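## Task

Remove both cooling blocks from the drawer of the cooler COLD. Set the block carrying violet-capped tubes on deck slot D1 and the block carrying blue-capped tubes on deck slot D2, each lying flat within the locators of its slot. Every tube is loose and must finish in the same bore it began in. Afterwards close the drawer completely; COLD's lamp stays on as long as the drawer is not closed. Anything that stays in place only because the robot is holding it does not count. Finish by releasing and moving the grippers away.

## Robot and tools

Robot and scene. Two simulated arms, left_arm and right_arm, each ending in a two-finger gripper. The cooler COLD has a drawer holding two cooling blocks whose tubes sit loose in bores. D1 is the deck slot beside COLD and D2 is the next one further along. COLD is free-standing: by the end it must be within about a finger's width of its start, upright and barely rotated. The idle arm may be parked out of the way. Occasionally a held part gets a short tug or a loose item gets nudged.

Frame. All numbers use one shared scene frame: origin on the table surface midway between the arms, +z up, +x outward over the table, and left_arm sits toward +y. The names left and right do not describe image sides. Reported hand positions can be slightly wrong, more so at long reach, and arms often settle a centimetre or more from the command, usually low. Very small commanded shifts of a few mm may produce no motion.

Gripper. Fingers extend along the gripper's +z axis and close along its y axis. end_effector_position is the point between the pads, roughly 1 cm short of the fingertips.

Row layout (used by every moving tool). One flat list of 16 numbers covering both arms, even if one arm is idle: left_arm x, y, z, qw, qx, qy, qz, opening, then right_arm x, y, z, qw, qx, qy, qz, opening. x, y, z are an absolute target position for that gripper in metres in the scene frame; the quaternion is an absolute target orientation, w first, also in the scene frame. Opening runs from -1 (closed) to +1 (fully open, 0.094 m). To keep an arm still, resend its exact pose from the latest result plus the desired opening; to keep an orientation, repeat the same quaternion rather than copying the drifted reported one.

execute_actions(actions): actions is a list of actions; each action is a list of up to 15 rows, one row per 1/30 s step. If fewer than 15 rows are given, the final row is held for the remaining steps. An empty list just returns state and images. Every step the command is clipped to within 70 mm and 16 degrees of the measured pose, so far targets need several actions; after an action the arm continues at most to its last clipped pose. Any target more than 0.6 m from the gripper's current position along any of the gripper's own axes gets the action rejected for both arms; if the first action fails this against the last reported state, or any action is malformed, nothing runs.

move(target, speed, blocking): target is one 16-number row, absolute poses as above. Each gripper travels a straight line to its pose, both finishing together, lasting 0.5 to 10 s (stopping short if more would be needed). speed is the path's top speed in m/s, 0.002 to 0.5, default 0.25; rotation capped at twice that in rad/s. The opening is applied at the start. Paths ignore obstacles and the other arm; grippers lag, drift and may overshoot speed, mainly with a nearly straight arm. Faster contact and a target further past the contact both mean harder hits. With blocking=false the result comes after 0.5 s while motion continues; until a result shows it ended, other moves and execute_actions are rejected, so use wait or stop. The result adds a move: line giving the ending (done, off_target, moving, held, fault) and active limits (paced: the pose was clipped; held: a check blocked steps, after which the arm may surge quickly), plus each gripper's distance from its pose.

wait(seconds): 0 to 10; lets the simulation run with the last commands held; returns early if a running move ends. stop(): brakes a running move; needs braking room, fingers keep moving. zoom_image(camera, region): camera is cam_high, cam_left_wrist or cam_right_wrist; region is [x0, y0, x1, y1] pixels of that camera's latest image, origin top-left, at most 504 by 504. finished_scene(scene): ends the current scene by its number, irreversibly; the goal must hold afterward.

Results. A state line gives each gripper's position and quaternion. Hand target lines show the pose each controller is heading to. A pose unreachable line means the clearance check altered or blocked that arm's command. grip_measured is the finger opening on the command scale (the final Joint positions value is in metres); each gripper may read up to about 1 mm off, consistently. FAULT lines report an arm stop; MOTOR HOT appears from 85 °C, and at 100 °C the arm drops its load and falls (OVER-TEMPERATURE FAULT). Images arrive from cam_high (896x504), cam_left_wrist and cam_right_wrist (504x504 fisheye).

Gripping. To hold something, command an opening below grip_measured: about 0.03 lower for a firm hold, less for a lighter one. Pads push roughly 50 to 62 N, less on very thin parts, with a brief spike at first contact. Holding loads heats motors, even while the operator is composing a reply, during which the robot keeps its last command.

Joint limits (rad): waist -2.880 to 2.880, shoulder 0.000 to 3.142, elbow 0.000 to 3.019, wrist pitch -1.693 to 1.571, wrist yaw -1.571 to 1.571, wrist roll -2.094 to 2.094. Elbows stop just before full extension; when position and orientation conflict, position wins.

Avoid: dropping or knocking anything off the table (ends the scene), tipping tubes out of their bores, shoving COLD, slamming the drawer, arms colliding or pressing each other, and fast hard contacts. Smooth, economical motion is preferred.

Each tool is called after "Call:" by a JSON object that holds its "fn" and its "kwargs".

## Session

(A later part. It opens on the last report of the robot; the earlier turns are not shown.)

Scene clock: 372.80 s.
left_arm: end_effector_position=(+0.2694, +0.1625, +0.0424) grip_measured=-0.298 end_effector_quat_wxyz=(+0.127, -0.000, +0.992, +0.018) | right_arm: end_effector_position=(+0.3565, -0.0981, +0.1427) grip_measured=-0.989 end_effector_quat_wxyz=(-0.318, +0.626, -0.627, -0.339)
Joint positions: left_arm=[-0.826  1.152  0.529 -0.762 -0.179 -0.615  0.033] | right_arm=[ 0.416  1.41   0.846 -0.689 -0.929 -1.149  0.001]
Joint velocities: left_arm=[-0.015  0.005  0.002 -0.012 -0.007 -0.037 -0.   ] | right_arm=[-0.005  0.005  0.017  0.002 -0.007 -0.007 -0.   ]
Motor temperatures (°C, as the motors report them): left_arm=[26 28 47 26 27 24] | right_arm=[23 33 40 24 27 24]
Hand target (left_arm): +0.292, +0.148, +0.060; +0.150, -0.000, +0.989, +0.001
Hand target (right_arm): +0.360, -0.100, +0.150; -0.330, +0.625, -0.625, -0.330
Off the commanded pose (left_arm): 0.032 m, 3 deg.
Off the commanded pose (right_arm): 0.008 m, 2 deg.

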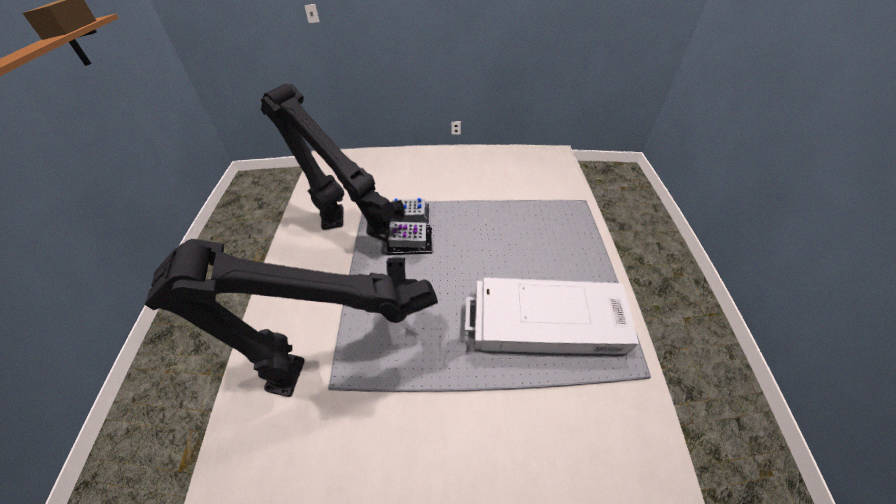

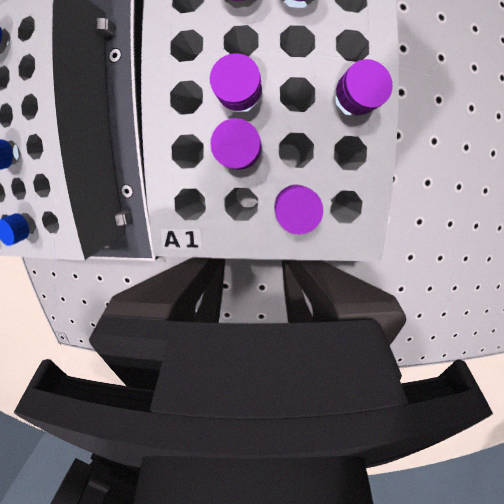

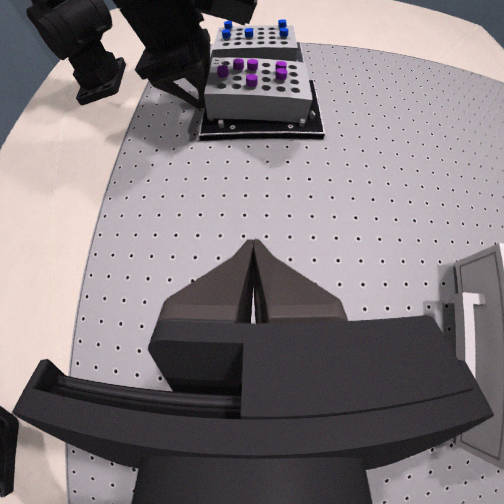

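Call:
{"fn": "execute_actions", "kwargs": {"actions": [[[0.303,0.147,0.054,0.16,0,0.99,0,-0.3,0.36,-0.1,0.15,0.33,-0.625,0.625,0.33,-1]],[[0.312,0.147,0.052,0.17,0,0.99,0,-0.3,0.36,-0.1,0.15,0.33,-0.625,0.625,0.33,-1]]]}}

Call:
{"fn": "zoom_image", "kwargs": {"camera": "cam_right_wrist", "region": [160,10,350,160]}}

Scene clock: 378.63 s.
left_arm: end_effector_position=(+0.2758, +0.1604, +0.0404) grip_measured=-0.299 end_effector_quat_wxyz=(+0.133, +0.003, +0.991, +0.013) | right_arm: end_effector_position=(+0.3565, -0.0981, +0.1427) grip_measured=-0.989 end_effector_quat_wxyz=(-0.318, +0.626, -0.627, -0.339)
Joint positions: left_arm=[-0.816  1.166  0.53  -0.731 -0.175 -0.597  0.033] | right_arm=[ 0.416  1.41   0.846 -0.689 -0.929 -1.149  0.001]
Joint velocities: left_arm=[ 0.005 -0.005  0.002  0.017  0.007  0.037 -0.   ] | right_arm=[-0.034  0.005 -0.007  0.002  0.11  -0.022  0.001]
Motor temperatures (°C, as the motors report them): left_arm=[26 28 48 26 27 24] | right_arm=[23 33 40 24 27 24]
Hand target (left_arm): +0.309, +0.149, +0.055; +0.170, -0.000, +0.986, +0.001
Hand target (right_arm): +0.360, -0.100, +0.150; -0.330, +0.625, -0.625, -0.330
Off the commanded pose (left_arm): 0.040 m, 4 deg.
Off the commanded pose (right_arm): 0.008 m, 2 deg.

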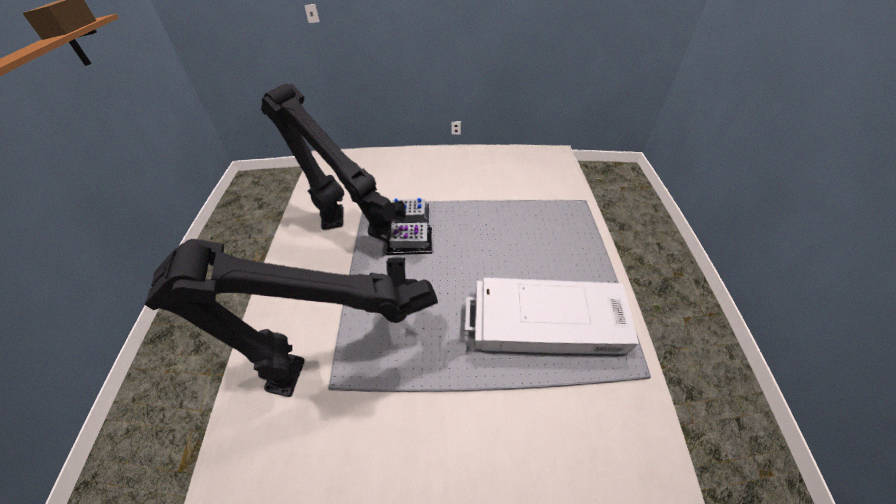

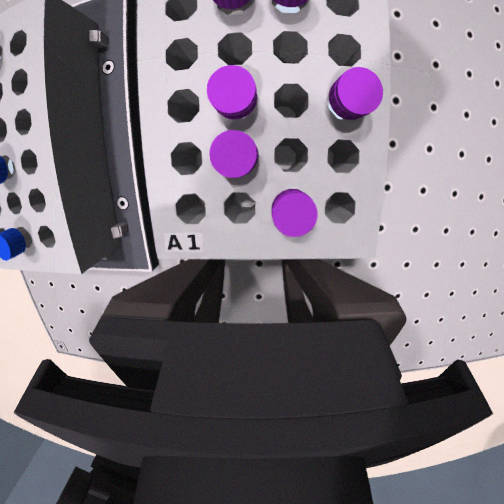

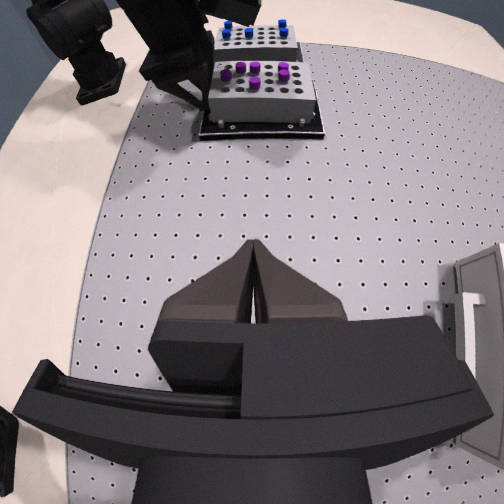

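Region (160, 10, 350, 160) of cam_right_wrist's 504x504 image, scaled by 2.653, with more detail than that image has; it fills the top 398 rows of this view, and the rest is white.

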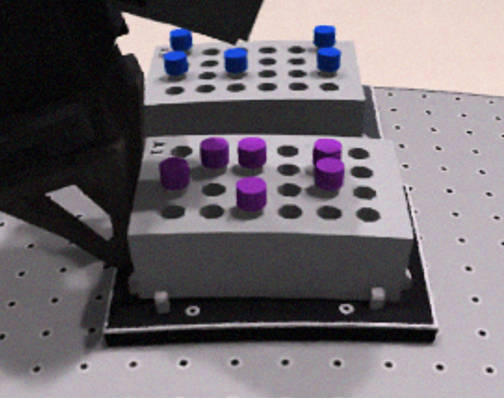

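Seated.

Call:
{"fn": "execute_actions", "kwargs": {"actions": [[[0.245,0.158,0.06,0.15,0,0.99,0,-0.3,0.36,-0.1,0.15,0.33,-0.625,0.625,0.33,-1]],[[0.22,0.18,0.11,0.15,0,0.99,0,-0.3,0.36,-0.1,0.15,0.33,-0.625,0.625,0.33,-1]],[[0.21,0.22,0.16,0.2,0,0.98,0,-0.3,0.36,-0.1,0.15,0.33,-0.625,0.625,0.33,-1]]]}}

Call:
{"fn": "zoom_image", "kwargs": {"camera": "cam_left_wrist", "region": [50,0,450,250]}}

Call:
{"fn": "zoom_image", "kwargs": {"camera": "cam_right_wrist", "region": [160,10,350,160]}}

Scene clock: 387.33 s.
left_arm: end_effector_position=(+0.2008, +0.2270, +0.1358) grip_measured=-0.299 end_effector_quat_wxyz=(+0.188, -0.004, +0.982, +0.010) | right_arm: end_effector_position=(+0.3565, -0.0981, +0.1427) grip_measured=-0.989 end_effector_quat_wxyz=(-0.318, +0.626, -0.627, -0.339)
Joint positions: left_arm=[-0.814  0.57   0.502 -1.202 -0.234 -0.593  0.033] | right_arm=[ 0.416  1.41   0.846 -0.689 -0.929 -1.149  0.001]
Joint velocities: left_arm=[-0.015  0.034 -0.002 -0.022  0.066  0.037 -0.001] | right_arm=[-0.015 -0.005 -0.012 -0.002 -0.007 -0.081 -0.001]
Motor temperatures (°C, as the motors report them): left_arm=[26 28 48 27 27 24] | right_arm=[23 33 39 24 27 24]
Hand target (left_arm): +0.210, +0.221, +0.160; +0.201, -0.000, +0.980, +0.001
Hand target (right_arm): +0.360, -0.100, +0.150; -0.330, +0.625, -0.625, -0.330
Off the commanded pose (left_arm): 0.027 m, 2 deg.
Off the commanded pose (right_arm): 0.008 m, 2 deg.

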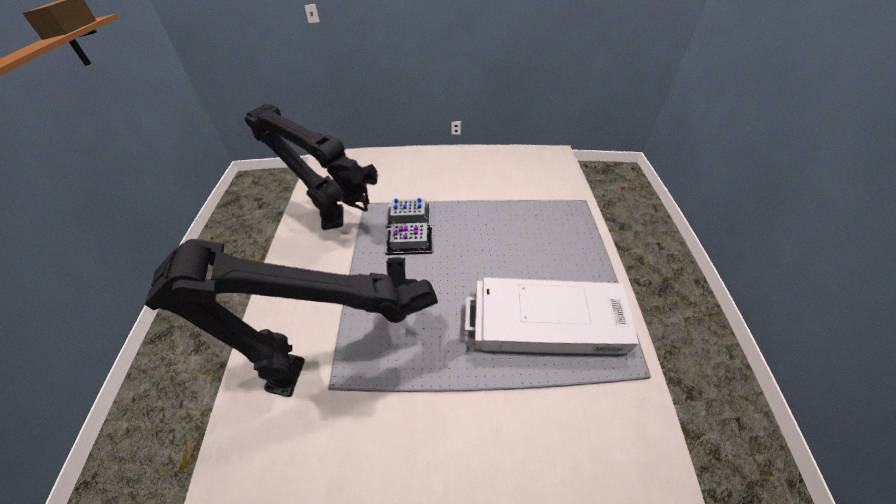

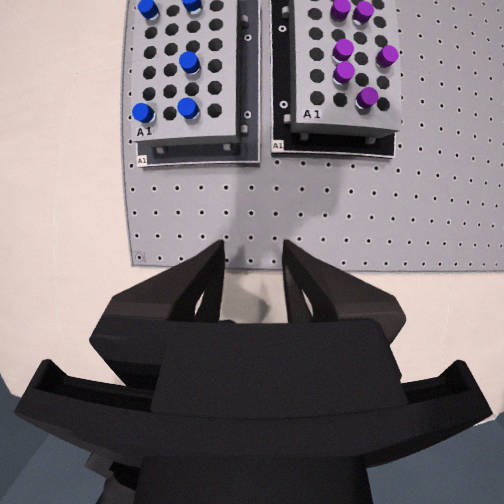

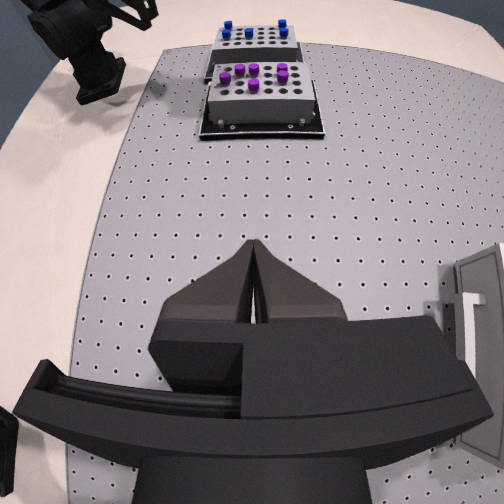

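Region (50, 0, 450, 250) of cam_left_wrist's 504x504 image, scaled by 1.260, with more detail than that image has; it fills the top 315 rows of this view, and the rest is white.

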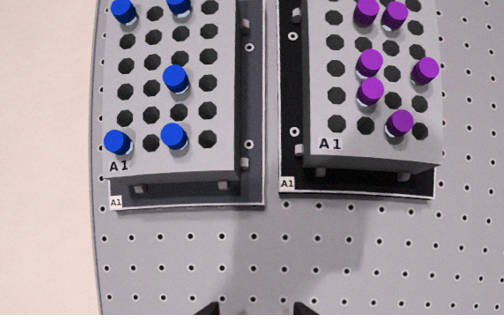

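Region (160, 10, 350, 160) of cam_right_wrist's 504x504 image, scaled by 2.653, with more detail than that image has; it fills the top 398 rows of this view, and the rest is white.

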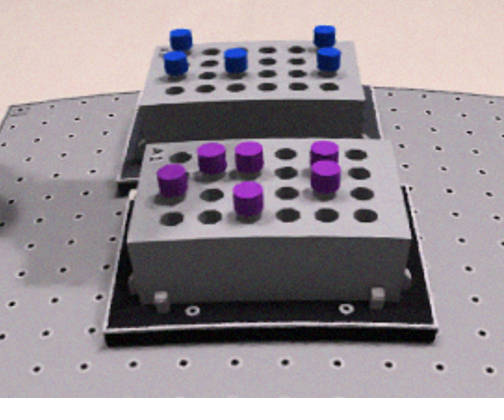

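Call:
{"fn": "finished_scene", "kwargs": {"scene": 2}}

The scene is finished: the task was done.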